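# Sort heavy parcels into the desk tray, light ones stay

## Task

Of three identical-looking parcels on the cart's top tier, either one or two are heavy and the others much lighter; the motor effort readings returned after each command grow with the load in the gripper. Place each heavy parcel in the letter tray on the desk so it sits fully within the tray's walls, and leave each light parcel on the cart's top tier inside its rim. At the end, release everything and move the robot away; nothing may count as placed if only the robot is holding it there. The robot must not fall over or finish leaning, or the task fails.

## Robot and tools

ROBOT. A Hello Robot Stretch 4 with one arm: an omni-wheel base, a lift on a vertical mast, an arm that telescopes forward, a wrist with yaw, pitch and roll, and a two-finger gripper. It stands roughly 1.6 m tall; the base rim reaches at most 0.23 m from the base origin. Loose objects may occasionally get nudged by outside forces.

FRAMES. Base frame: origin on the floor beneath the base centre, x ahead, y left, z up. hand_pose is reported in it (a point between the open fingertips; with all wrist joints at zero its axes line up with the base frame), though the printed position may be slightly off. The odometry frame is wherever the base frame was when the scene began; base_odometry counts wheel rotation only, so slipping shows as motion. Heading grows to the left, range -3.142 to 3.142.

execute_actions. Argument "actions": a list holding one action, or empty to just read state and images. An action may hold "base", "joints", or both, plus optional "pace" and "contact_limits"; alternatively it holds only {"end_of_arm": "enable_torque"}, which re-powers any wrist or gripper motor that shut itself off. Parts of one action start at once and may finish at different times.
- "base": exactly one key, each a relative move from where the base last reported itself. translate_m: straight drive in metres, forward positive, -2 to 2. strafe_m: sideways in metres, left positive, -2 to 2. rotate_rad: turn in place in radians, counter-clockwise (left) positive, -3.2 to 3.2.
- "joints": absolute targets by name (tolerance in brackets). lift_m 0 to 1.2 m (±0.004). arm_m 0 to 0.55 m extension (±0.004). wrist_yaw_rad -1.134 to 4.276 (±0.02): 0 points ahead, positive turns left, 3.14 is stowed back; beyond 3.4 the arm may obstruct. wrist_pitch_rad -1.117 to 4.259 (±0.05): 0 level, 1.57 pointing down. wrist_roll_rad -1.117 to 4.259 (±0.02): 0 puts the fingers level with each other; positive turns clockwise when viewed from behind the gripper. gripper_m -0.038 to 0.141: fingertip gap in metres; negative values press the fingers together. Targets past a limit are clipped and the result reports it; any other bad value or unknown key rejects the whole call with no motion.
- "pace": "slow", "default" (when omitted), "fast", "max". Base linear speed 0.1/0.3/0.4/0.6 m/s and turning 1/2/3/4 rad/s respectively; with lift_m above 0.2 these are further limited, to 0.3 m/s and 1 rad/s at full height. Wrist speed never changes with pace.
- "contact_limits": only {"arm_m": v}, v from 0 (gentlest) to 0.75 (firmest), 0.5 if omitted; the arm halts when its push exceeds this.
- "cameras": list from head_camera, head_left_camera, head_right_camera, wrist_camera, all; omitted/null/["all"] gives every camera, [] none. The "pictures" line gives the image order.
An action lasts at most 15 s. A joint or base omitted from an action can keep driving toward its earlier target without this showing in the status. If a result reports a stop, the remaining execute_actions, wait and finished_scene calls in that same reply are skipped.

wait: "seconds" 0 to 10; commands nothing new and returns state and images. zoom_image: "camera" and "region" [x0, y0, x1, y1] in pixels of that camera's latest full image, top-left origin, at most 504 by 504. finished_scene: "scene" number (1 or 2); ends the scene irreversibly once the last command has been held, reports success and gives the next task. Replying with no tool call ends everything.

CAMERAS. head_camera sits atop the mast facing forward and downward (turn the base to look around). head_left_camera and head_right_camera are fisheyes beside it, angled more steeply and showing the base and arm. wrist_camera looks along the fingers, fingertips near the bottom of its image.

READINGS. lidar_m: 12 horizontal distances (m) from the base origin, 30-degree sectors, first straight ahead then counter-clockwise (4th left, 7th behind, 10th right); "-" is nothing seen or closer than 0.25 m. It detects from about 0.15 m up to robot height (table tops count) but may miss transparent items, thin legs and areas behind. wrist_depth_mm: 7x7 grid of median depths, 100 to 2000 mm, from top left; "-" is unreadable; the robot's body appears. turned_by_wheels vs turned_by_imu: a gap above about 0.1 rad suggests a collision or slip, and heading error is roughly their difference. base_tilt in degrees (forward/right positive) carries a fixed bias up to about 1.5 degrees.

After these the old target is dropped. "limit_stop_at_tilt": leaning over 6 degrees, lift/arm/wheels go slack until it eases. "limit_stop_at_own_body": self-collision guard; moving away is allowed. It tends to occur with pitch below -0.2 plus roll below -0.4 or above 4. To unfold at scene start, send lift_m 0.4 with wrist_yaw_rad 0 together. on_its_own lists what moved uncommanded; its "held at" is the held target, not actual position.

EFFORT. motor_effort: percent of each motor's maximum, positive toward increasing joint values, with the action's peak absolute value in brackets (peaks are noisy). Each motor has a fixed bias of a few points plus noise. Use it to weigh parcels: a heavier load pushes wrist_pitch_rad effort further from 0 when the gripper is level, and lift effort rises too. An at-rest effort outside its normal band means pushing or carrying. Wheel motors wheel_0..2: positive turns the base right.

GRIPPING. Command gripper_m smaller than the object's width; going lower squeezes harder and pulls the object up to a third of the shortfall toward the wrist. Readings and "done" do not confirm a grasp; a firm squeeze (command 0 or above) changes gripper effort noticeably. If fingertips jam on a surface, raise the lift.

AVOID. Turning or driving with over 1 kg held and arm_m above 0.2, especially at fast paces, can tip the robot; so can sustained pushing with the gripper high or a high contact limit. Avoid drops, slams, hard hits and hard pushes. Time the robot spends moving matters, so keep motions efficient. Finish with parcels released and the robot clear and upright.

Each tool is called after ">>>" in YAML: its name, and indented under it one key for each argument.

## Session

>>> execute_actions:
  actions:
    - {"joints":{"lift_m":0.9,"wrist_yaw_rad":0,"gripper_m":0.14}}

Scene clock: 3.60 s.
base_odometry: x=+0.000 y=+0.000 heading=+0.000 (m, m, rad; odometry frame)
turned_by_wheels: +0.000 (rad since the last result)
turned_by_imu: +0.001 (rad since the last result)
base_tilt: forward=-0.2 right=+0.2 (deg)
lidar_m: 1.58 1.55 1.70 2.17 1.84 1.95 1.74 1.73 2.06 1.62 1.12 1.08
base_status: not commanded
joint_positions: lift_m=+0.900 arm_m=-0.002 wrist_yaw_rad=+0.000 wrist_pitch_rad=+0.008 wrist_roll_rad=-0.015 gripper_m=+0.140
joint_status: all done
motor_effort: lift_m=+22(23) arm_m=-1(1) wrist_yaw_rad=+0(9) wrist_pitch_rad=-8(9) wrist_roll_rad=-1(0) gripper_m=+1(3) wheel_0=+2(2) wheel_1=-1(1) wheel_2=-1(0) (%)
hand_pose: x=+0.4573 y=-0.0873 z=+1.0758 quat_wxyz=(+1.000, -0.007, +0.004, +0.000) (m; base frame)
wrist_depth_mm: 1708 1921 - - - 1708 1464 / 1756 1863 - - - 1756 1430 / 1808 1921 - - - 1863 1430 / 1708 1808 - - - 1808 1464 / 1537 1661 1756 - - 1756 1430 / 1229 1255 1366 - - 209 1397 / 1182 1281 1397 152 - 1661 1025
pictures: head_camera, head_left_camera, head_right_camera, wrist_camera
Images, in order (width x height): head_camera 420x560, head_left_camera 420x672, head_right_camera 420x672, wrist_camera 616x392.

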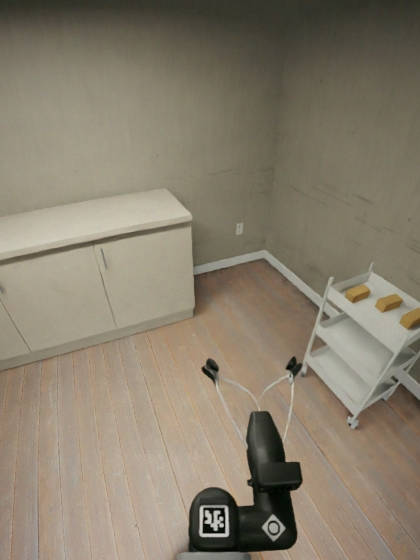

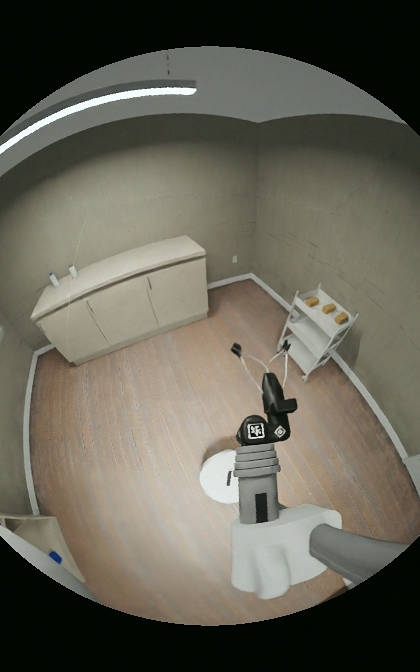

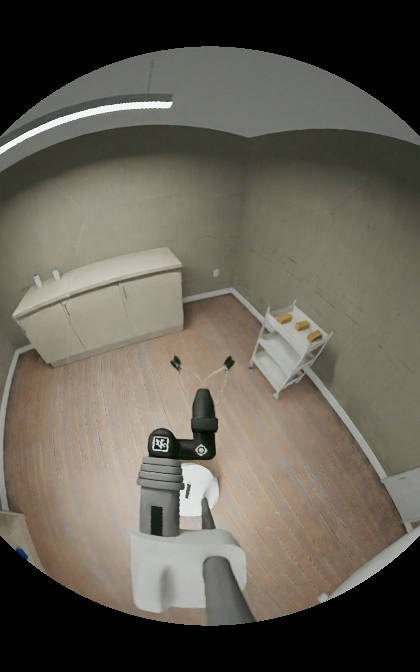

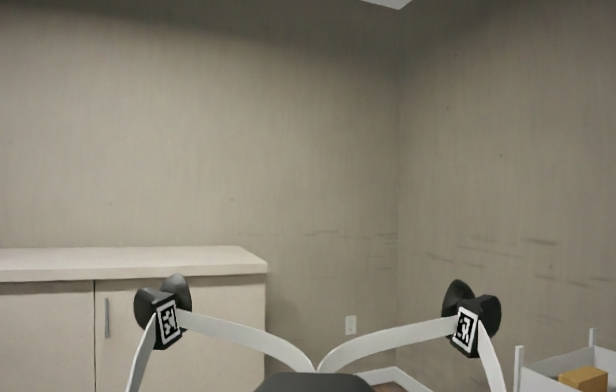

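>>> execute_actions:
  actions:
    - {"base":{"rotate_rad":-1.2},"joints":{"lift_m":1.0,"wrist_pitch_rad":0.9}}
  cameras: []

>>> execute_actions:
  actions:
    - {"base":{"strafe_m":0.8}}

Scene clock: 9.53 s.
base_odometry: x=+0.000 y=+0.000 heading=-1.199 (m, m, rad; odometry frame)
turned_by_wheels: -1.199 (rad since the last result)
turned_by_imu: -1.178 (rad since the last result)
base_tilt: forward=-0.2 right=+0.2 (deg)
lidar_m: 1.56 1.07 1.61 1.54 1.62 2.26 1.85 1.92 1.83 1.75 1.81 1.67
base_status: done
joint_positions: lift_m=+1.000 arm_m=-0.002 wrist_yaw_rad=+0.000 wrist_pitch_rad=+0.901 wrist_roll_rad=-0.015 gripper_m=+0.140
joint_status: all done
motor_effort: lift_m=+21(24) arm_m=-1(1) wrist_yaw_rad=+1(2) wrist_pitch_rad=-6(5) wrist_roll_rad=-1(0) gripper_m=+1(3) wheel_0=+6(9) wheel_1=+4(12) wheel_2=+4(10) (%)
hand_pose: x=+0.3479 y=-0.0874 z=+0.9519 quat_wxyz=(+0.900, -0.007, +0.435, +0.003) (m; base frame)
wrist_depth_mm: 1008 1098 1366 1397 1397 1397 1397 / 904 1255 1499 1618 1576 1537 1576 / 1160 1229 1708 1756 1708 1708 1756 / 1464 1397 1576 1537 1537 1499 1576 / 1397 1397 1397 1430 1430 1366 1336 / 1205 1205 1229 1229 1205 210 1205 / 1138 1118 1118 152 1098 1098 1118
pictures: none
No camera images: the call's "cameras" was empty. Leave "cameras" out to get every camera's image.

Scene clock: 13.53 s.
base_odometry: x=+0.745 y=+0.291 heading=-1.199 (m, m, rad; odometry frame)
turned_by_wheels: +0.000 (rad since the last result)
turned_by_imu: +0.002 (rad since the last result)
base_tilt: forward=-0.1 right=+0.4 (deg)
lidar_m: 0.95 1.59 0.80 0.75 0.79 1.09 2.14 2.08 2.67 2.54 2.28 1.03
base_status: done
joint_positions: lift_m=+1.000 arm_m=-0.002 wrist_yaw_rad=+0.000 wrist_pitch_rad=+0.901 wrist_roll_rad=-0.015 gripper_m=+0.140
joint_status: not commanded
motor_effort: lift_m=+20(21) arm_m=-1(1) wrist_yaw_rad=+0(1) wrist_pitch_rad=-5(6) wrist_roll_rad=+0(1) gripper_m=-1(1) wheel_0=-4(11) wheel_1=+3(15) wheel_2=+0(4) (%)
hand_pose: x=+0.3478 y=-0.0874 z=+0.9519 quat_wxyz=(+0.900, -0.007, +0.436, +0.003) (m; base frame)
wrist_depth_mm: 1366 1397 1366 1025 1025 1366 1366 / 1537 1499 1537 917 866 1537 1537 / 1708 1708 1708 1160 1160 1708 1661 / 1576 1576 1576 1366 1430 1576 1537 / 1336 1397 1336 1397 1336 1397 1336 / 1229 1182 1255 1255 1229 210 1182 / 1098 1118 1098 153 1078 1118 1060
pictures: head_camera, head_left_camera, head_right_camera, wrist_camera
Images, in order (width x height): head_camera 420x560, head_left_camera 420x672, head_right_camera 420x672, wrist_camera 616x392.

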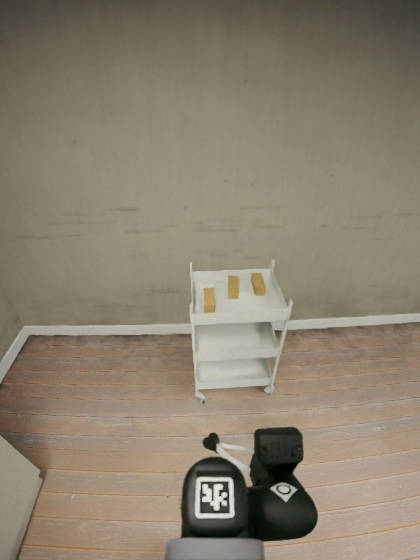

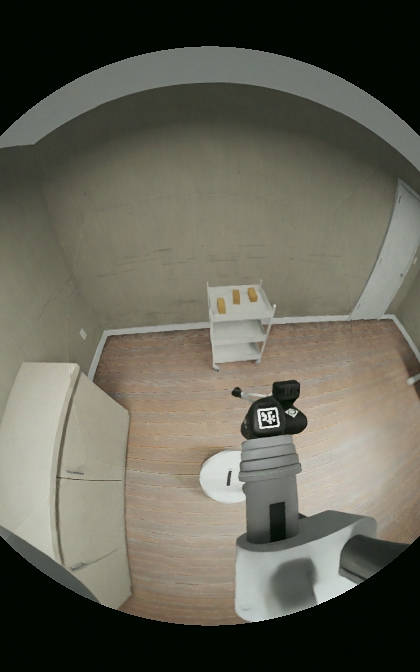

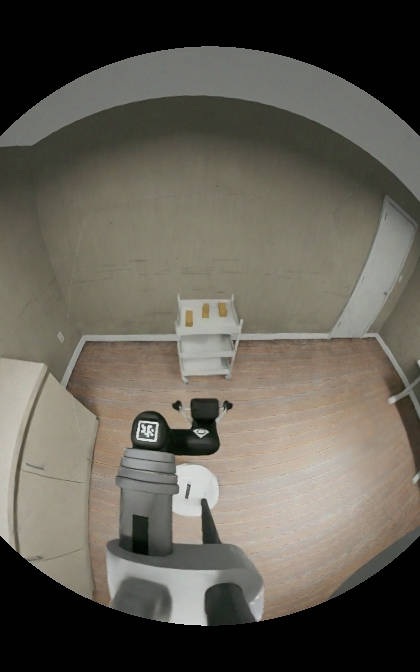

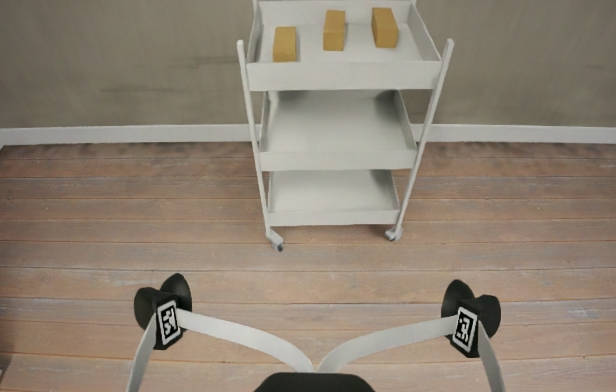

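>>> execute_actions:
  actions:
    - {"base":{"translate_m":0.6},"joints":{"arm_m":0.15,"wrist_pitch_rad":1.2,"gripper_m":0.09}}
  cameras: ["head_camera","wrist_camera"]

Scene clock: 19.17 s.
base_odometry: x=+0.963 y=-0.268 heading=-1.198 (m, m, rad; odometry frame)
turned_by_wheels: +0.000 (rad since the last result)
turned_by_imu: -0.001 (rad since the last result)
base_tilt: forward=-0.1 right=+0.2 (deg)
lidar_m: 0.38 0.98 1.32 0.79 0.80 1.09 2.76 2.67 2.67 2.53 1.46 0.39
base_status: done
joint_positions: lift_m=+1.000 arm_m=+0.149 wrist_yaw_rad=+0.000 wrist_pitch_rad=+1.201 wrist_roll_rad=-0.015 gripper_m=+0.090
joint_status: all done
motor_effort: lift_m=+20(20) arm_m=+5(7) wrist_yaw_rad=+1(0) wrist_pitch_rad=-4(5) wrist_roll_rad=+0(0) gripper_m=+1(0) wheel_0=+4(12) wheel_1=+5(6) wheel_2=-3(13) (%)
hand_pose: x=+0.4243 y=-0.0874 z=+0.9092 quat_wxyz=(+0.825, -0.006, +0.565, +0.004) (m; base frame)
wrist_depth_mm: 723 732 723 723 732 732 741 / 878 878 809 809 809 559 866 / 1118 1098 559 539 539 530 1118 / 1281 1205 504 508 508 500 1281 / 1205 1205 449 488 484 480 1160 / 1118 1118 213 462 452 449 1098 / 1078 1060 1008 298 1008 732 1025
pictures: head_camera, wrist_camera
Images, in order (width x height): head_camera 420x560, wrist_camera 616x392.

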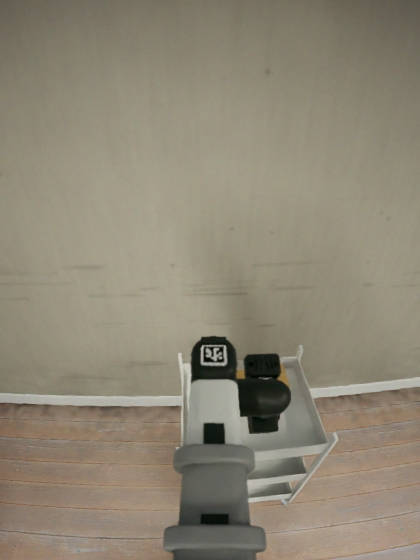

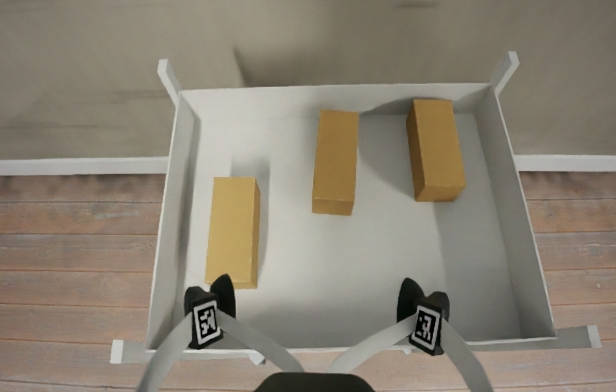

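>>> execute_actions:
  actions:
    - {"base":{"strafe_m":-0.023},"joints":{"arm_m":0.33,"lift_m":0.86}}
  cameras: ["wrist_camera"]

Scene clock: 24.70 s.
base_odometry: x=+0.942 y=-0.276 heading=-1.198 (m, m, rad; odometry frame)
turned_by_wheels: +0.000 (rad since the last result)
turned_by_imu: +0.001 (rad since the last result)
base_tilt: forward=-0.2 right=+0.3 (deg)
lidar_m: 0.36 0.37 1.32 0.81 0.82 1.12 2.78 2.62 2.66 2.52 1.43 0.39
base_status: done
joint_positions: lift_m=+0.860 arm_m=+0.329 wrist_yaw_rad=+0.000 wrist_pitch_rad=+1.201 wrist_roll_rad=-0.015 gripper_m=+0.090
joint_status: all done
motor_effort: lift_m=+17(17) arm_m=+5(5) wrist_yaw_rad=+0(2) wrist_pitch_rad=-2(4) wrist_roll_rad=+0(0) gripper_m=-1(0) wheel_0=+2(10) wheel_1=-1(11) wheel_2=+0(2) (%)
hand_pose: x=+0.6043 y=-0.0874 z=+0.7694 quat_wxyz=(+0.825, -0.006, +0.565, +0.004) (m; base frame)
wrist_depth_mm: 504 508 504 496 504 512 500 / 597 615 603 615 615 603 603 / 683 741 723 699 683 691 683 / 627 357 359 342 357 309 336 / 320 343 343 293 342 290 322 / 293 327 213 276 320 271 315 / 289 259 301 207 301 303 301
pictures: wrist_camera
Images, in order (width x height): wrist_camera 616x392.

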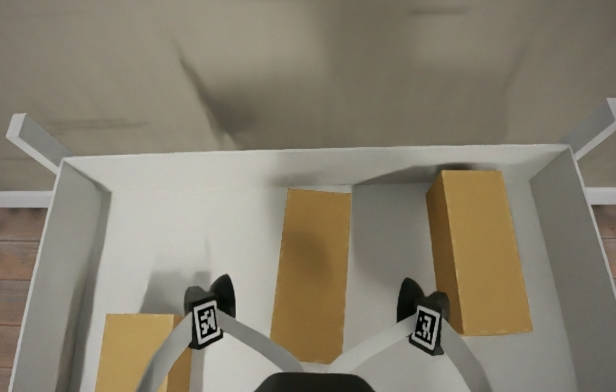

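Good.

>>> execute_actions:
  actions:
    - {"joints":{"lift_m":0.775}}
  cameras: ["wrist_camera"]

>>> execute_actions:
  actions:
    - {"joints":{"gripper_m":0.0}}
  cameras: []

>>> execute_actions:
  actions:
    - {"joints":{"lift_m":0.8},"pace":"slow"}
  cameras: ["wrist_camera"]

Scene clock: 30.57 s.
base_odometry: x=+0.942 y=-0.276 heading=-1.198 (m, m, rad; odometry frame)
turned_by_wheels: +0.000 (rad since the last result)
turned_by_imu: +0.001 (rad since the last result)
base_tilt: forward=-0.2 right=+0.4 (deg)
lidar_m: 0.38 0.39 1.32 0.79 0.82 1.12 2.77 2.61 2.65 2.49 1.45 0.43
base_status: not commanded
joint_positions: lift_m=+0.775 arm_m=+0.329 wrist_yaw_rad=+0.000 wrist_pitch_rad=+1.201 wrist_roll_rad=-0.015 gripper_m=+0.090
joint_status: all done
motor_effort: lift_m=+17(16) arm_m=+5(6) wrist_yaw_rad=-2(1) wrist_pitch_rad=-4(5) wrist_roll_rad=+0(0) gripper_m=+2(0) wheel_0=+3(3) wheel_1=-1(1) wheel_2=+0(0) (%)
hand_pose: x=+0.6043 y=-0.0874 z=+0.6844 quat_wxyz=(+0.825, -0.006, +0.565, +0.004) (m; base frame)
wrist_depth_mm: 496 508 504 504 500 504 504 / 549 559 247 248 251 252 250 / 267 283 283 229 281 234 231 / 272 276 273 216 270 235 213 / 256 257 257 202 253 234 199 / 192 238 198 191 237 233 191 / 182 185 225 167 225 225 226
pictures: wrist_camera
Images, in order (width x height): wrist_camera 616x392.

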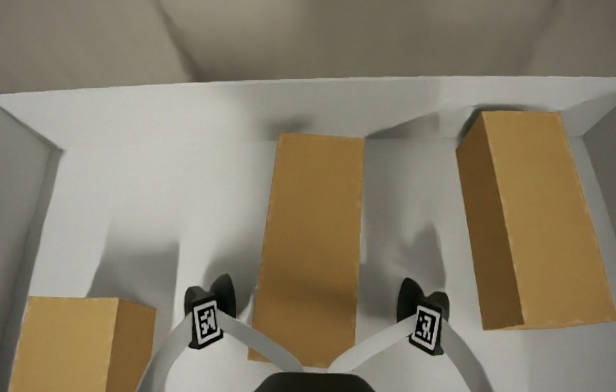

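Scene clock: 32.27 s.
base_odometry: x=+0.942 y=-0.276 heading=-1.198 (m, m, rad; odometry frame)
turned_by_wheels: +0.000 (rad since the last result)
turned_by_imu: +0.000 (rad since the last result)
base_tilt: forward=-0.2 right=+0.3 (deg)
lidar_m: 0.36 0.40 1.32 0.81 0.84 1.14 2.78 2.62 2.67 2.50 1.45 0.42
base_status: not commanded
joint_positions: lift_m=+0.775 arm_m=+0.329 wrist_yaw_rad=+0.000 wrist_pitch_rad=+1.203 wrist_roll_rad=-0.015 gripper_m=+0.001
joint_status: all done
motor_effort: lift_m=+18(18) arm_m=+5(5) wrist_yaw_rad=+0(1) wrist_pitch_rad=-9(9) wrist_roll_rad=+0(0) gripper_m=-21(25) wheel_0=+3(2) wheel_1=-1(1) wheel_2=+0(0) (%)
hand_pose: x=+0.6038 y=-0.0874 z=+0.6841 quat_wxyz=(+0.825, -0.006, +0.566, +0.004) (m; base frame)
wrist_depth_mm: 500 512 508 504 500 508 504 / 549 247 250 252 253 241 254 / 267 282 282 220 279 234 226 / 267 272 272 204 270 235 211 / 256 256 254 190 252 234 198 / 191 224 203 177 182 232 189 / 181 167 223 168 175 164 224
pictures: none
No camera images: the call's "cameras" was empty. Leave "cameras" out to get every camera's image.

Scene clock: 33.27 s.
base_odometry: x=+0.942 y=-0.276 heading=-1.198 (m, m, rad; odometry frame)
turned_by_wheels: +0.000 (rad since the last result)
turned_by_imu: +0.000 (rad since the last result)
base_tilt: forward=-0.2 right=+0.4 (deg)
lidar_m: 0.36 0.39 1.32 0.80 0.82 1.15 2.79 2.60 2.63 2.54 1.44 0.42
base_status: not commanded
joint_positions: lift_m=+0.800 arm_m=+0.329 wrist_yaw_rad=+0.000 wrist_pitch_rad=+1.203 wrist_roll_rad=-0.015 gripper_m=+0.001
joint_status: all done
motor_effort: lift_m=+24(26) arm_m=+5(5) wrist_yaw_rad=+1(1) wrist_pitch_rad=-10(11) wrist_roll_rad=+0(0) gripper_m=-22(20) wheel_0=+3(3) wheel_1=-1(1) wheel_2=+0(0) (%)
hand_pose: x=+0.6038 y=-0.0874 z=+0.7087 quat_wxyz=(+0.825, -0.006, +0.566, +0.004) (m; base frame)
wrist_depth_mm: 508 508 500 504 504 504 508 / 603 603 585 591 591 585 574 / 267 285 287 220 293 257 279 / 285 301 297 203 296 245 243 / 277 279 281 190 276 234 223 / 262 241 204 177 182 252 212 / 205 179 245 167 174 163 246
pictures: wrist_camera
Images, in order (width x height): wrist_camera 616x392.

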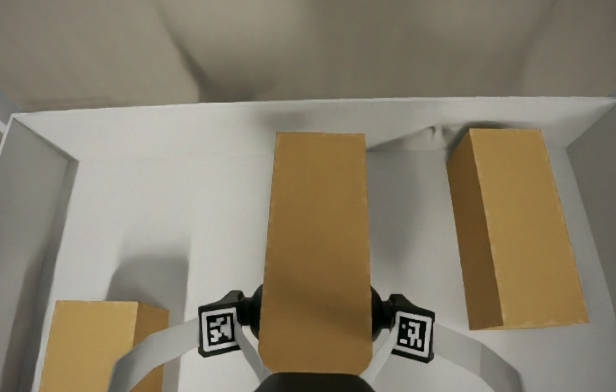

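>>> execute_actions:
  actions:
    - {"joints":{"lift_m":0.773},"pace":"slow"}
  cameras: []

>>> execute_actions:
  actions:
    - {"joints":{"gripper_m":0.09}}
  cameras: []

>>> execute_actions:
  actions:
    - {"joints":{"lift_m":0.86}}
  cameras: []

>>> execute_actions:
  actions:
    - {"base":{"strafe_m":-0.115},"joints":{"arm_m":0.37}}
  cameras: ["wrist_camera"]

Scene clock: 38.03 s.
base_odometry: x=+0.942 y=-0.276 heading=-1.198 (m, m, rad; odometry frame)
turned_by_wheels: +0.000 (rad since the last result)
turned_by_imu: +0.001 (rad since the last result)
base_tilt: forward=+0.0 right=+0.2 (deg)
lidar_m: 0.36 0.40 1.31 0.80 0.83 1.14 2.79 2.62 2.64 2.50 1.42 0.41
base_status: not commanded
joint_positions: lift_m=+0.773 arm_m=+0.329 wrist_yaw_rad=+0.000 wrist_pitch_rad=+1.203 wrist_roll_rad=-0.015 gripper_m=+0.001
joint_status: all done
motor_effort: lift_m=+19(24) arm_m=+5(5) wrist_yaw_rad=+1(1) wrist_pitch_rad=-12(12) wrist_roll_rad=+0(0) gripper_m=-21(22) wheel_0=+2(2) wheel_1=-1(1) wheel_2=+0(0) (%)
hand_pose: x=+0.6037 y=-0.0874 z=+0.6821 quat_wxyz=(+0.824, -0.006, +0.566, +0.004) (m; base frame)
wrist_depth_mm: 508 512 508 504 504 512 504 / 544 246 250 243 241 233 243 / 270 281 278 220 279 234 222 / 268 270 268 203 266 235 208 / 254 253 251 189 250 235 196 / 189 223 203 178 182 230 186 / 179 166 220 167 174 163 222
pictures: none
No camera images: the call's "cameras" was empty. Leave "cameras" out to get every camera's image.

Scene clock: 39.73 s.
base_odometry: x=+0.942 y=-0.276 heading=-1.198 (m, m, rad; odometry frame)
turned_by_wheels: +0.000 (rad since the last result)
turned_by_imu: +0.000 (rad since the last result)
base_tilt: forward=-0.1 right=+0.2 (deg)
lidar_m: 0.36 0.38 1.34 0.80 0.85 1.12 2.78 2.60 2.60 2.50 1.44 0.41
base_status: not commanded
joint_positions: lift_m=+0.773 arm_m=+0.329 wrist_yaw_rad=+0.000 wrist_pitch_rad=+1.199 wrist_roll_rad=-0.015 gripper_m=+0.090
joint_status: all done
motor_effort: lift_m=+19(19) arm_m=+5(5) wrist_yaw_rad=+1(0) wrist_pitch_rad=+0(10) wrist_roll_rad=+0(1) gripper_m=+2(21) wheel_0=+3(3) wheel_1=-1(1) wheel_2=+0(0) (%)
hand_pose: x=+0.6048 y=-0.0874 z=+0.6825 quat_wxyz=(+0.826, -0.006, +0.564, +0.004) (m; base frame)
wrist_depth_mm: 500 504 496 500 496 500 500 / 544 554 246 249 251 250 397 / 265 281 283 229 282 235 229 / 271 276 272 215 271 235 212 / 256 257 256 202 254 236 199 / 191 238 211 190 204 233 190 / 182 186 227 151 224 225 225
pictures: none
No camera images: the call's "cameras" was empty. Leave "cameras" out to get every camera's image.

Scene clock: 41.10 s.
base_odometry: x=+0.942 y=-0.276 heading=-1.198 (m, m, rad; odometry frame)
turned_by_wheels: +0.000 (rad since the last result)
turned_by_imu: +0.000 (rad since the last result)
base_tilt: forward=-0.2 right=+0.3 (deg)
lidar_m: 0.36 0.38 1.33 0.79 0.82 1.14 2.77 2.61 2.65 2.52 1.44 0.40
base_status: not commanded
joint_positions: lift_m=+0.860 arm_m=+0.329 wrist_yaw_rad=+0.000 wrist_pitch_rad=+1.201 wrist_roll_rad=-0.015 gripper_m=+0.090
joint_status: all done
motor_effort: lift_m=+22(22) arm_m=+5(5) wrist_yaw_rad=+0(1) wrist_pitch_rad=-2(1) wrist_roll_rad=+0(0) gripper_m=-4(1) wheel_0=+3(2) wheel_1=-1(1) wheel_2=+0(0) (%)
hand_pose: x=+0.6044 y=-0.0874 z=+0.7691 quat_wxyz=(+0.825, -0.006, +0.565, +0.004) (m; base frame)
wrist_depth_mm: 500 504 500 504 500 504 500 / 603 597 603 609 603 603 603 / 504 732 723 699 691 691 683 / 615 357 359 342 359 310 336 / 320 343 343 293 342 291 325 / 291 324 215 273 319 270 315 / 287 260 304 207 303 301 301
pictures: none
No camera images: the call's "cameras" was empty. Leave "cameras" out to get every camera's image.

Scene clock: 42.63 s.
base_odometry: x=+0.835 y=-0.318 heading=-1.198 (m, m, rad; odometry frame)
turned_by_wheels: +0.000 (rad since the last result)
turned_by_imu: +0.000 (rad since the last result)
base_tilt: forward=-0.1 right=+0.3 (deg)
lidar_m: 0.38 0.38 1.31 0.92 0.94 1.29 2.79 2.60 2.53 2.41 1.42 0.41
base_status: done
joint_positions: lift_m=+0.860 arm_m=+0.369 wrist_yaw_rad=+0.000 wrist_pitch_rad=+1.201 wrist_roll_rad=-0.015 gripper_m=+0.090
joint_status: all done
motor_effort: lift_m=+22(22) arm_m=+5(5) wrist_yaw_rad=+1(0) wrist_pitch_rad=-4(3) wrist_roll_rad=+0(0) gripper_m=-3(2) wheel_0=+3(13) wheel_1=-2(12) wheel_2=+0(3) (%)
hand_pose: x=+0.6443 y=-0.0874 z=+0.7691 quat_wxyz=(+0.825, -0.006, +0.565, +0.004) (m; base frame)
wrist_depth_mm: 452 462 455 455 459 459 455 / 549 559 554 554 554 554 544 / 707 707 699 707 699 668 691 / 345 349 355 329 334 946 960 / 345 343 340 296 338 1008 1025 / 325 279 214 279 267 946 946 / 307 263 303 206 281 891 904
pictures: wrist_camera
Images, in order (width x height): wrist_camera 616x392.

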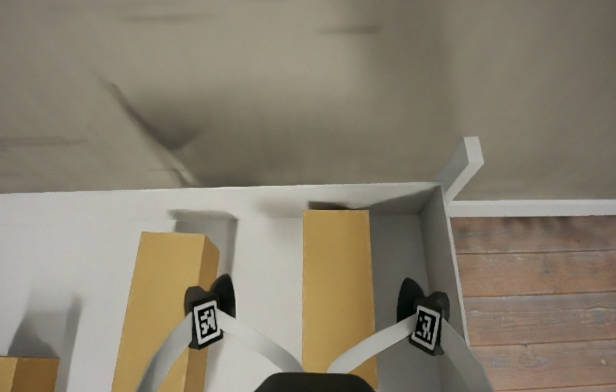

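>>> execute_actions:
  actions:
    - {"base":{"strafe_m":-0.015},"joints":{"gripper_m":0.072,"lift_m":0.83}}
  cameras: ["wrist_camera"]

>>> execute_actions:
  actions:
    - {"joints":{"lift_m":0.775},"pace":"slow"}
  cameras: ["wrist_camera"]

>>> execute_actions:
  actions:
    - {"joints":{"gripper_m":0.0}}
  cameras: []

>>> execute_actions:
  actions:
    - {"joints":{"lift_m":0.8},"pace":"slow"}
  cameras: ["wrist_camera"]

Scene clock: 46.47 s.
base_odometry: x=+0.821 y=-0.324 heading=-1.198 (m, m, rad; odometry frame)
turned_by_wheels: +0.000 (rad since the last result)
turned_by_imu: +0.001 (rad since the last result)
base_tilt: forward=+0.0 right=+0.3 (deg)
lidar_m: 0.36 0.41 1.33 0.92 0.95 1.31 2.78 2.59 2.51 2.38 1.44 0.44
base_status: done
joint_positions: lift_m=+0.830 arm_m=+0.369 wrist_yaw_rad=+0.000 wrist_pitch_rad=+1.201 wrist_roll_rad=-0.015 gripper_m=+0.072
joint_status: all done
motor_effort: lift_m=+17(20) arm_m=+5(5) wrist_yaw_rad=+1(0) wrist_pitch_rad=-4(4) wrist_roll_rad=+1(0) gripper_m=-1(1) wheel_0=+4(15) wheel_1=-3(14) wheel_2=+0(0) (%)
hand_pose: x=+0.6443 y=-0.0874 z=+0.7394 quat_wxyz=(+0.825, -0.006, +0.565, +0.004) (m; base frame)
wrist_depth_mm: 455 469 455 455 459 466 452 / 544 554 549 554 554 544 549 / 691 707 723 699 715 668 707 / 317 301 307 274 296 946 960 / 315 263 312 257 306 976 960 / 296 246 211 245 219 917 931 / 278 232 277 193 270 866 891
pictures: wrist_camera
Images, in order (width x height): wrist_camera 616x392.

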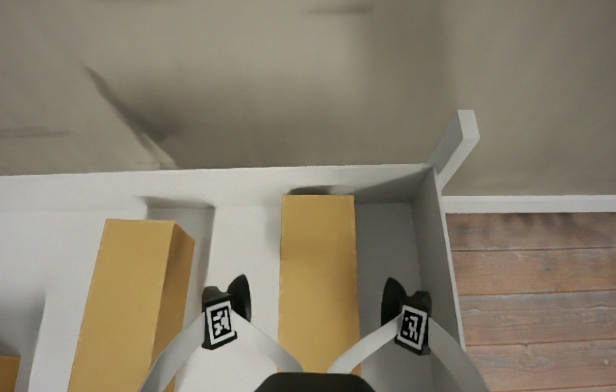

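Scene clock: 47.80 s.
base_odometry: x=+0.821 y=-0.324 heading=-1.198 (m, m, rad; odometry frame)
turned_by_wheels: +0.000 (rad since the last result)
turned_by_imu: +0.000 (rad since the last result)
base_tilt: forward=-0.2 right=+0.3 (deg)
lidar_m: 0.37 0.41 1.34 0.94 0.94 1.30 2.75 2.61 2.51 2.39 1.46 0.41
base_status: not commanded
joint_positions: lift_m=+0.775 arm_m=+0.369 wrist_yaw_rad=+0.000 wrist_pitch_rad=+1.201 wrist_roll_rad=-0.015 gripper_m=+0.072
joint_status: all done
motor_effort: lift_m=+17(17) arm_m=+5(5) wrist_yaw_rad=+1(3) wrist_pitch_rad=-5(6) wrist_roll_rad=+0(0) gripper_m=-1(0) wheel_0=+4(4) wheel_1=-3(3) wheel_2=+0(0) (%)
hand_pose: x=+0.6443 y=-0.0874 z=+0.6845 quat_wxyz=(+0.825, -0.006, +0.565, +0.004) (m; base frame)
wrist_depth_mm: 462 462 459 455 452 455 459 / 554 554 549 559 554 508 544 / 244 247 239 230 244 634 707 / 268 260 270 215 267 831 917 / 208 208 256 203 255 241 946 / 191 208 211 191 203 222 891 / 183 194 227 167 209 174 831
pictures: wrist_camera
Images, in order (width x height): wrist_camera 616x392.

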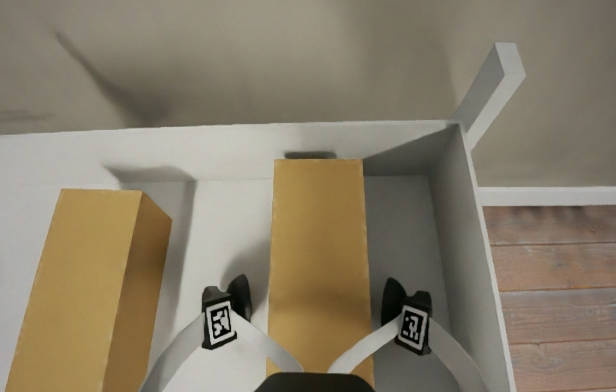

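Scene clock: 49.30 s.
base_odometry: x=+0.821 y=-0.324 heading=-1.198 (m, m, rad; odometry frame)
turned_by_wheels: +0.000 (rad since the last result)
turned_by_imu: +0.000 (rad since the last result)
base_tilt: forward=+0.1 right=+0.4 (deg)
lidar_m: 0.37 0.38 1.30 0.92 0.98 1.32 2.77 2.61 2.52 2.38 1.45 0.41
base_status: not commanded
joint_positions: lift_m=+0.775 arm_m=+0.369 wrist_yaw_rad=+0.000 wrist_pitch_rad=+1.201 wrist_roll_rad=-0.015 gripper_m=+0.000
joint_status: all done
motor_effort: lift_m=+17(17) arm_m=+5(5) wrist_yaw_rad=+0(0) wrist_pitch_rad=-6(5) wrist_roll_rad=+0(0) gripper_m=-20(19) wheel_0=+4(4) wheel_1=-3(3) wheel_2=+0(0) (%)
hand_pose: x=+0.6442 y=-0.0874 z=+0.6844 quat_wxyz=(+0.825, -0.006, +0.565, +0.004) (m; base frame)
wrist_depth_mm: 455 462 459 462 459 452 459 / 544 559 564 554 559 508 554 / 246 237 239 229 244 634 699 / 266 260 271 200 267 820 904 / 208 208 256 187 253 243 917 / 191 208 204 177 181 220 866 / 182 167 223 168 176 163 820
pictures: none
No camera images: the call's "cameras" was empty. Leave "cameras" out to get every camera's image.

Scene clock: 50.30 s.
base_odometry: x=+0.821 y=-0.324 heading=-1.198 (m, m, rad; odometry frame)
turned_by_wheels: +0.000 (rad since the last result)
turned_by_imu: +0.000 (rad since the last result)
base_tilt: forward=+0.0 right=+0.2 (deg)
lidar_m: 0.37 0.38 1.32 0.94 0.96 1.31 2.77 2.60 2.51 2.38 1.47 0.44
base_status: not commanded
joint_positions: lift_m=+0.800 arm_m=+0.369 wrist_yaw_rad=+0.000 wrist_pitch_rad=+1.201 wrist_roll_rad=-0.015 gripper_m=+0.000
joint_status: all done
motor_effort: lift_m=+22(23) arm_m=+5(5) wrist_yaw_rad=-1(1) wrist_pitch_rad=-5(4) wrist_roll_rad=+0(0) gripper_m=-19(20) wheel_0=+4(4) wheel_1=-3(3) wheel_2=+0(0) (%)
hand_pose: x=+0.6442 y=-0.0874 z=+0.7089 quat_wxyz=(+0.825, -0.006, +0.565, +0.004) (m; base frame)
wrist_depth_mm: 452 466 459 459 459 466 459 / 544 554 559 559 554 525 554 / 661 634 634 640 634 640 707 / 293 265 291 200 289 891 917 / 281 231 281 189 276 931 946 / 240 220 204 178 181 866 891 / 206 179 244 169 175 163 866
pictures: wrist_camera
Images, in order (width x height): wrist_camera 616x392.

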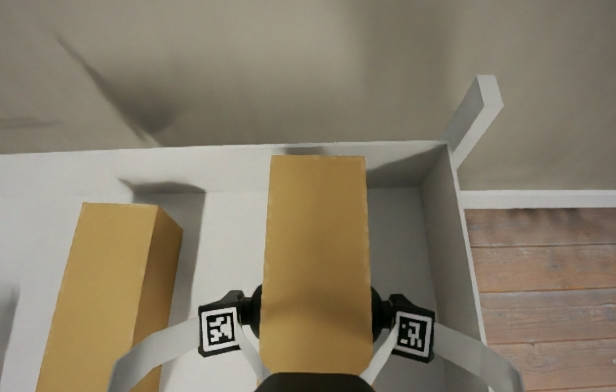

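>>> execute_actions:
  actions:
    - {"joints":{"lift_m":0.773},"pace":"slow"}
  cameras: []

>>> execute_actions:
  actions:
    - {"joints":{"gripper_m":0.072}}
  cameras: []

>>> execute_actions:
  actions:
    - {"joints":{"lift_m":0.84}}
  cameras: []

>>> execute_actions:
  actions:
    - {"base":{"strafe_m":0.245},"joints":{"arm_m":0.265}}
  cameras: ["wrist_camera"]

Scene clock: 53.73 s.
base_odometry: x=+0.821 y=-0.324 heading=-1.198 (m, m, rad; odometry frame)
turned_by_wheels: +0.000 (rad since the last result)
turned_by_imu: +0.001 (rad since the last result)
base_tilt: forward=-0.1 right=+0.2 (deg)
lidar_m: 0.37 0.40 1.33 0.92 0.96 1.31 2.77 2.61 2.48 2.37 1.45 0.39
base_status: not commanded
joint_positions: lift_m=+0.773 arm_m=+0.369 wrist_yaw_rad=+0.000 wrist_pitch_rad=+1.201 wrist_roll_rad=-0.015 gripper_m=+0.000
joint_status: all done
motor_effort: lift_m=+18(21) arm_m=+5(5) wrist_yaw_rad=+0(0) wrist_pitch_rad=-6(7) wrist_roll_rad=+1(1) gripper_m=-19(17) wheel_0=+4(4) wheel_1=-3(3) wheel_2=+0(0) (%)
hand_pose: x=+0.6442 y=-0.0874 z=+0.6823 quat_wxyz=(+0.825, -0.006, +0.565, +0.004) (m; base frame)
wrist_depth_mm: 455 459 455 459 459 449 459 / 544 549 559 554 559 203 559 / 245 236 239 229 231 634 683 / 265 259 268 199 265 820 931 / 204 206 253 187 252 242 931 / 189 208 204 178 181 223 878 / 180 166 221 168 175 163 831
pictures: none
No camera images: the call's "cameras" was empty. Leave "cameras" out to get every camera's image.

Scene clock: 55.23 s.
base_odometry: x=+0.821 y=-0.324 heading=-1.198 (m, m, rad; odometry frame)
turned_by_wheels: +0.000 (rad since the last result)
turned_by_imu: +0.000 (rad since the last result)
base_tilt: forward=-0.1 right=+0.3 (deg)
lidar_m: 0.38 0.40 1.32 0.92 0.95 1.29 2.76 2.60 2.51 2.39 1.46 0.42
base_status: not commanded
joint_positions: lift_m=+0.773 arm_m=+0.369 wrist_yaw_rad=+0.000 wrist_pitch_rad=+1.199 wrist_roll_rad=-0.015 gripper_m=+0.072
joint_status: all done
motor_effort: lift_m=+18(18) arm_m=+5(5) wrist_yaw_rad=+1(1) wrist_pitch_rad=-1(8) wrist_roll_rad=+0(0) gripper_m=+1(26) wheel_0=+4(4) wheel_1=-3(3) wheel_2=+0(0) (%)
hand_pose: x=+0.6447 y=-0.0874 z=+0.6826 quat_wxyz=(+0.826, -0.006, +0.564, +0.004) (m; base frame)
wrist_depth_mm: 455 455 455 459 455 455 459 / 544 549 554 554 554 504 544 / 244 247 236 228 241 621 699 / 268 262 270 215 267 820 904 / 208 208 257 202 253 241 946 / 191 208 217 190 203 221 854 / 182 194 226 153 225 174 831
pictures: none
No camera images: the call's "cameras" was empty. Leave "cameras" out to get every camera's image.

Scene clock: 56.47 s.
base_odometry: x=+0.821 y=-0.324 heading=-1.198 (m, m, rad; odometry frame)
turned_by_wheels: +0.000 (rad since the last result)
turned_by_imu: +0.000 (rad since the last result)
base_tilt: forward=-0.1 right=+0.2 (deg)
lidar_m: 0.39 0.38 1.32 0.94 0.94 1.27 2.79 2.57 2.50 2.38 1.44 0.43
base_status: not commanded
joint_positions: lift_m=+0.840 arm_m=+0.369 wrist_yaw_rad=+0.000 wrist_pitch_rad=+1.201 wrist_roll_rad=-0.015 gripper_m=+0.072
joint_status: all done
motor_effort: lift_m=+22(22) arm_m=+5(5) wrist_yaw_rad=+1(0) wrist_pitch_rad=-3(2) wrist_roll_rad=+0(0) gripper_m=-6(1) wheel_0=+4(4) wheel_1=-3(3) wheel_2=+0(0) (%)
hand_pose: x=+0.6444 y=-0.0874 z=+0.7491 quat_wxyz=(+0.825, -0.006, +0.565, +0.004) (m; base frame)
wrist_depth_mm: 462 462 455 459 462 466 455 / 549 554 559 554 554 554 539 / 691 699 707 715 691 661 699 / 319 325 327 283 296 976 946 / 327 270 322 270 317 1008 991 / 306 255 211 254 218 946 946 / 290 241 285 198 282 878 878
pictures: none
No camera images: the call's "cameras" was empty. Leave "cameras" out to get every camera's image.

Scene clock: 58.60 s.
base_odometry: x=+1.049 y=-0.234 heading=-1.198 (m, m, rad; odometry frame)
turned_by_wheels: +0.000 (rad since the last result)
turned_by_imu: +0.001 (rad since the last result)
base_tilt: forward=-0.1 right=+0.4 (deg)
lidar_m: 0.37 0.96 1.33 0.68 0.72 0.93 2.78 2.69 2.73 2.63 0.58 0.41
base_status: done
joint_positions: lift_m=+0.840 arm_m=+0.266 wrist_yaw_rad=+0.000 wrist_pitch_rad=+1.201 wrist_roll_rad=-0.015 gripper_m=+0.072
joint_status: all done
motor_effort: lift_m=+21(22) arm_m=-6(5) wrist_yaw_rad=+2(2) wrist_pitch_rad=-4(6) wrist_roll_rad=+0(0) gripper_m=+1(0) wheel_0=-5(13) wheel_1=+3(7) wheel_2=+0(3) (%)
hand_pose: x=+0.5411 y=-0.0874 z=+0.7491 quat_wxyz=(+0.825, -0.006, +0.565, +0.004) (m; base frame)
wrist_depth_mm: 574 569 569 580 574 580 585 / 699 691 325 343 345 343 343 / 878 878 357 362 359 309 342 / 1078 1060 340 343 338 289 332 / 1025 1008 320 271 320 268 315 / 960 960 211 255 218 301 298 / 891 904 282 196 283 283 286
pictures: wrist_camera
Images, in order (width x height): wrist_camera 616x392.

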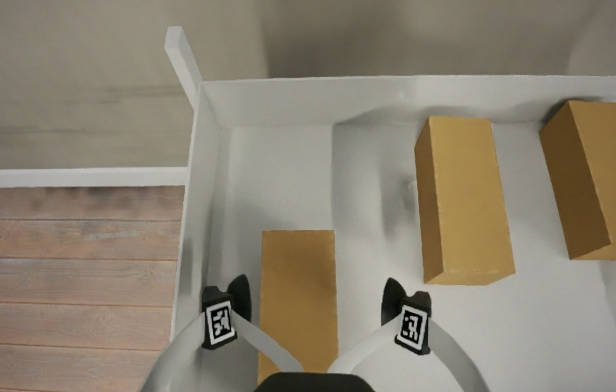

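>>> execute_actions:
  actions:
    - {"base":{"strafe_m":0.01},"joints":{"gripper_m":0.062,"lift_m":0.82}}
  cameras: ["wrist_camera"]

>>> execute_actions:
  actions:
    - {"joints":{"lift_m":0.775},"pace":"slow"}
  cameras: ["wrist_camera"]

>>> execute_actions:
  actions:
    - {"joints":{"gripper_m":0.0}}
  cameras: []

>>> execute_actions:
  actions:
    - {"joints":{"lift_m":0.8},"pace":"slow"}
  cameras: ["wrist_camera"]

Scene clock: 63.30 s.
base_odometry: x=+1.058 y=-0.231 heading=-1.198 (m, m, rad; odometry frame)
turned_by_wheels: +0.000 (rad since the last result)
turned_by_imu: +0.001 (rad since the last result)
base_tilt: forward=-0.1 right=+0.5 (deg)
lidar_m: 0.37 0.97 1.32 0.68 0.70 0.96 2.78 2.69 2.79 2.63 0.58 0.39
base_status: done
joint_positions: lift_m=+0.820 arm_m=+0.266 wrist_yaw_rad=+0.000 wrist_pitch_rad=+1.201 wrist_roll_rad=-0.015 gripper_m=+0.062
joint_status: all done
motor_effort: lift_m=+17(22) arm_m=-5(6) wrist_yaw_rad=-1(1) wrist_pitch_rad=-6(4) wrist_roll_rad=+0(0) gripper_m=+0(1) wheel_0=-5(12) wheel_1=+3(10) wheel_2=+0(0) (%)
hand_pose: x=+0.5411 y=-0.0874 z=+0.7294 quat_wxyz=(+0.825, -0.006, +0.565, +0.004) (m; base frame)
wrist_depth_mm: 574 574 549 569 574 585 574 / 683 707 325 314 314 304 314 / 866 878 340 345 342 283 334 / 1060 1042 319 322 320 265 319 / 1008 991 300 250 300 252 296 / 946 931 212 236 277 282 282 / 878 891 267 189 265 265 266
pictures: wrist_camera
Images, in order (width x height): wrist_camera 616x392.

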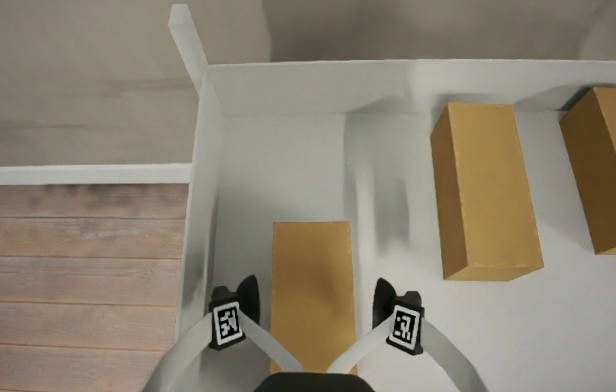

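Scene clock: 64.53 s.
base_odometry: x=+1.058 y=-0.231 heading=-1.198 (m, m, rad; odometry frame)
turned_by_wheels: +0.000 (rad since the last result)
turned_by_imu: +0.000 (rad since the last result)
base_tilt: forward=+0.0 right=+0.4 (deg)
lidar_m: 0.37 0.98 1.30 0.68 0.69 0.94 2.78 2.67 2.73 2.64 0.57 0.41
base_status: not commanded
joint_positions: lift_m=+0.775 arm_m=+0.266 wrist_yaw_rad=+0.000 wrist_pitch_rad=+1.201 wrist_roll_rad=-0.015 gripper_m=+0.062
joint_status: all done
motor_effort: lift_m=+17(19) arm_m=-5(5) wrist_yaw_rad=+1(2) wrist_pitch_rad=-5(3) wrist_roll_rad=+0(0) gripper_m=-4(2) wheel_0=-5(5) wheel_1=+3(3) wheel_2=+0(0) (%)
hand_pose: x=+0.5411 y=-0.0874 z=+0.6845 quat_wxyz=(+0.825, -0.006, +0.565, +0.004) (m; base frame)
wrist_depth_mm: 580 580 264 266 268 264 267 / 691 699 291 300 303 249 294 / 891 891 287 290 289 234 229 / 991 1025 270 272 271 222 213 / 946 931 253 202 254 238 206 / 891 878 213 191 208 239 239 / 842 809 226 169 224 225 226
pictures: wrist_camera
Images, in order (width x height): wrist_camera 616x392.

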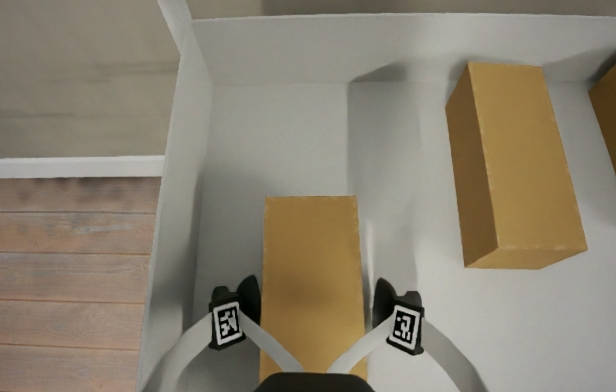

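Scene clock: 65.93 s.
base_odometry: x=+1.058 y=-0.231 heading=-1.198 (m, m, rad; odometry frame)
turned_by_wheels: +0.000 (rad since the last result)
turned_by_imu: +0.000 (rad since the last result)
base_tilt: forward=-0.2 right=+0.4 (deg)
lidar_m: 0.35 0.97 1.34 0.68 0.69 0.89 2.77 2.67 2.76 2.65 0.57 0.37
base_status: not commanded
joint_positions: lift_m=+0.775 arm_m=+0.266 wrist_yaw_rad=+0.000 wrist_pitch_rad=+1.201 wrist_roll_rad=-0.015 gripper_m=+0.000
joint_status: all done
motor_effort: lift_m=+17(17) arm_m=-5(5) wrist_yaw_rad=+1(1) wrist_pitch_rad=-5(4) wrist_roll_rad=+0(0) gripper_m=-22(23) wheel_0=-4(5) wheel_1=+3(3) wheel_2=+0(0) (%)
hand_pose: x=+0.5411 y=-0.0874 z=+0.6844 quat_wxyz=(+0.825, -0.006, +0.565, +0.004) (m; base frame)
wrist_depth_mm: 569 574 264 268 270 262 266 / 683 691 293 301 301 247 289 / 878 891 286 289 287 233 229 / 1025 991 267 200 268 223 212 / 960 917 252 187 254 239 207 / 891 891 203 178 180 238 236 / 854 168 224 169 174 160 227
pictures: none
No camera images: the call's "cameras" was empty. Leave "cameras" out to get every camera's image.

Scene clock: 66.93 s.
base_odometry: x=+1.058 y=-0.231 heading=-1.198 (m, m, rad; odometry frame)
turned_by_wheels: +0.000 (rad since the last result)
turned_by_imu: +0.000 (rad since the last result)
base_tilt: forward=-0.1 right=+0.3 (deg)
lidar_m: 0.36 0.98 1.31 0.70 0.72 0.94 2.80 2.65 2.79 2.64 0.59 0.41
base_status: not commanded
joint_positions: lift_m=+0.800 arm_m=+0.266 wrist_yaw_rad=+0.000 wrist_pitch_rad=+1.201 wrist_roll_rad=-0.015 gripper_m=+0.000
joint_status: all done
motor_effort: lift_m=+23(22) arm_m=-5(5) wrist_yaw_rad=+1(2) wrist_pitch_rad=-5(3) wrist_roll_rad=+0(1) gripper_m=-20(19) wheel_0=-4(5) wheel_1=+3(4) wheel_2=+0(0) (%)
hand_pose: x=+0.5410 y=-0.0874 z=+0.7090 quat_wxyz=(+0.825, -0.006, +0.565, +0.004) (m; base frame)
wrist_depth_mm: 569 580 559 554 554 544 554 / 683 691 298 310 315 291 314 / 891 878 314 319 317 258 312 / 1025 1025 290 199 296 242 286 / 976 976 277 187 277 238 270 / 931 917 204 176 181 263 262 / 891 177 240 168 175 160 248
pictures: wrist_camera
Images, in order (width x height): wrist_camera 616x392.

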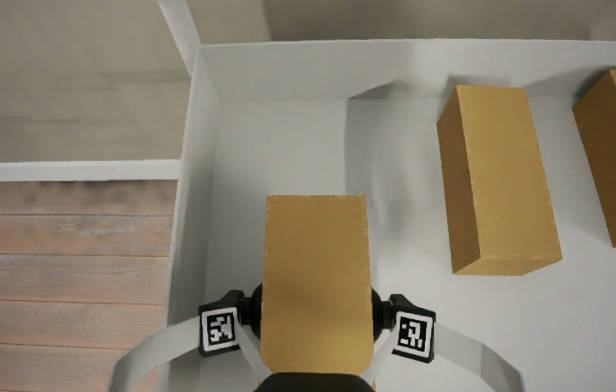

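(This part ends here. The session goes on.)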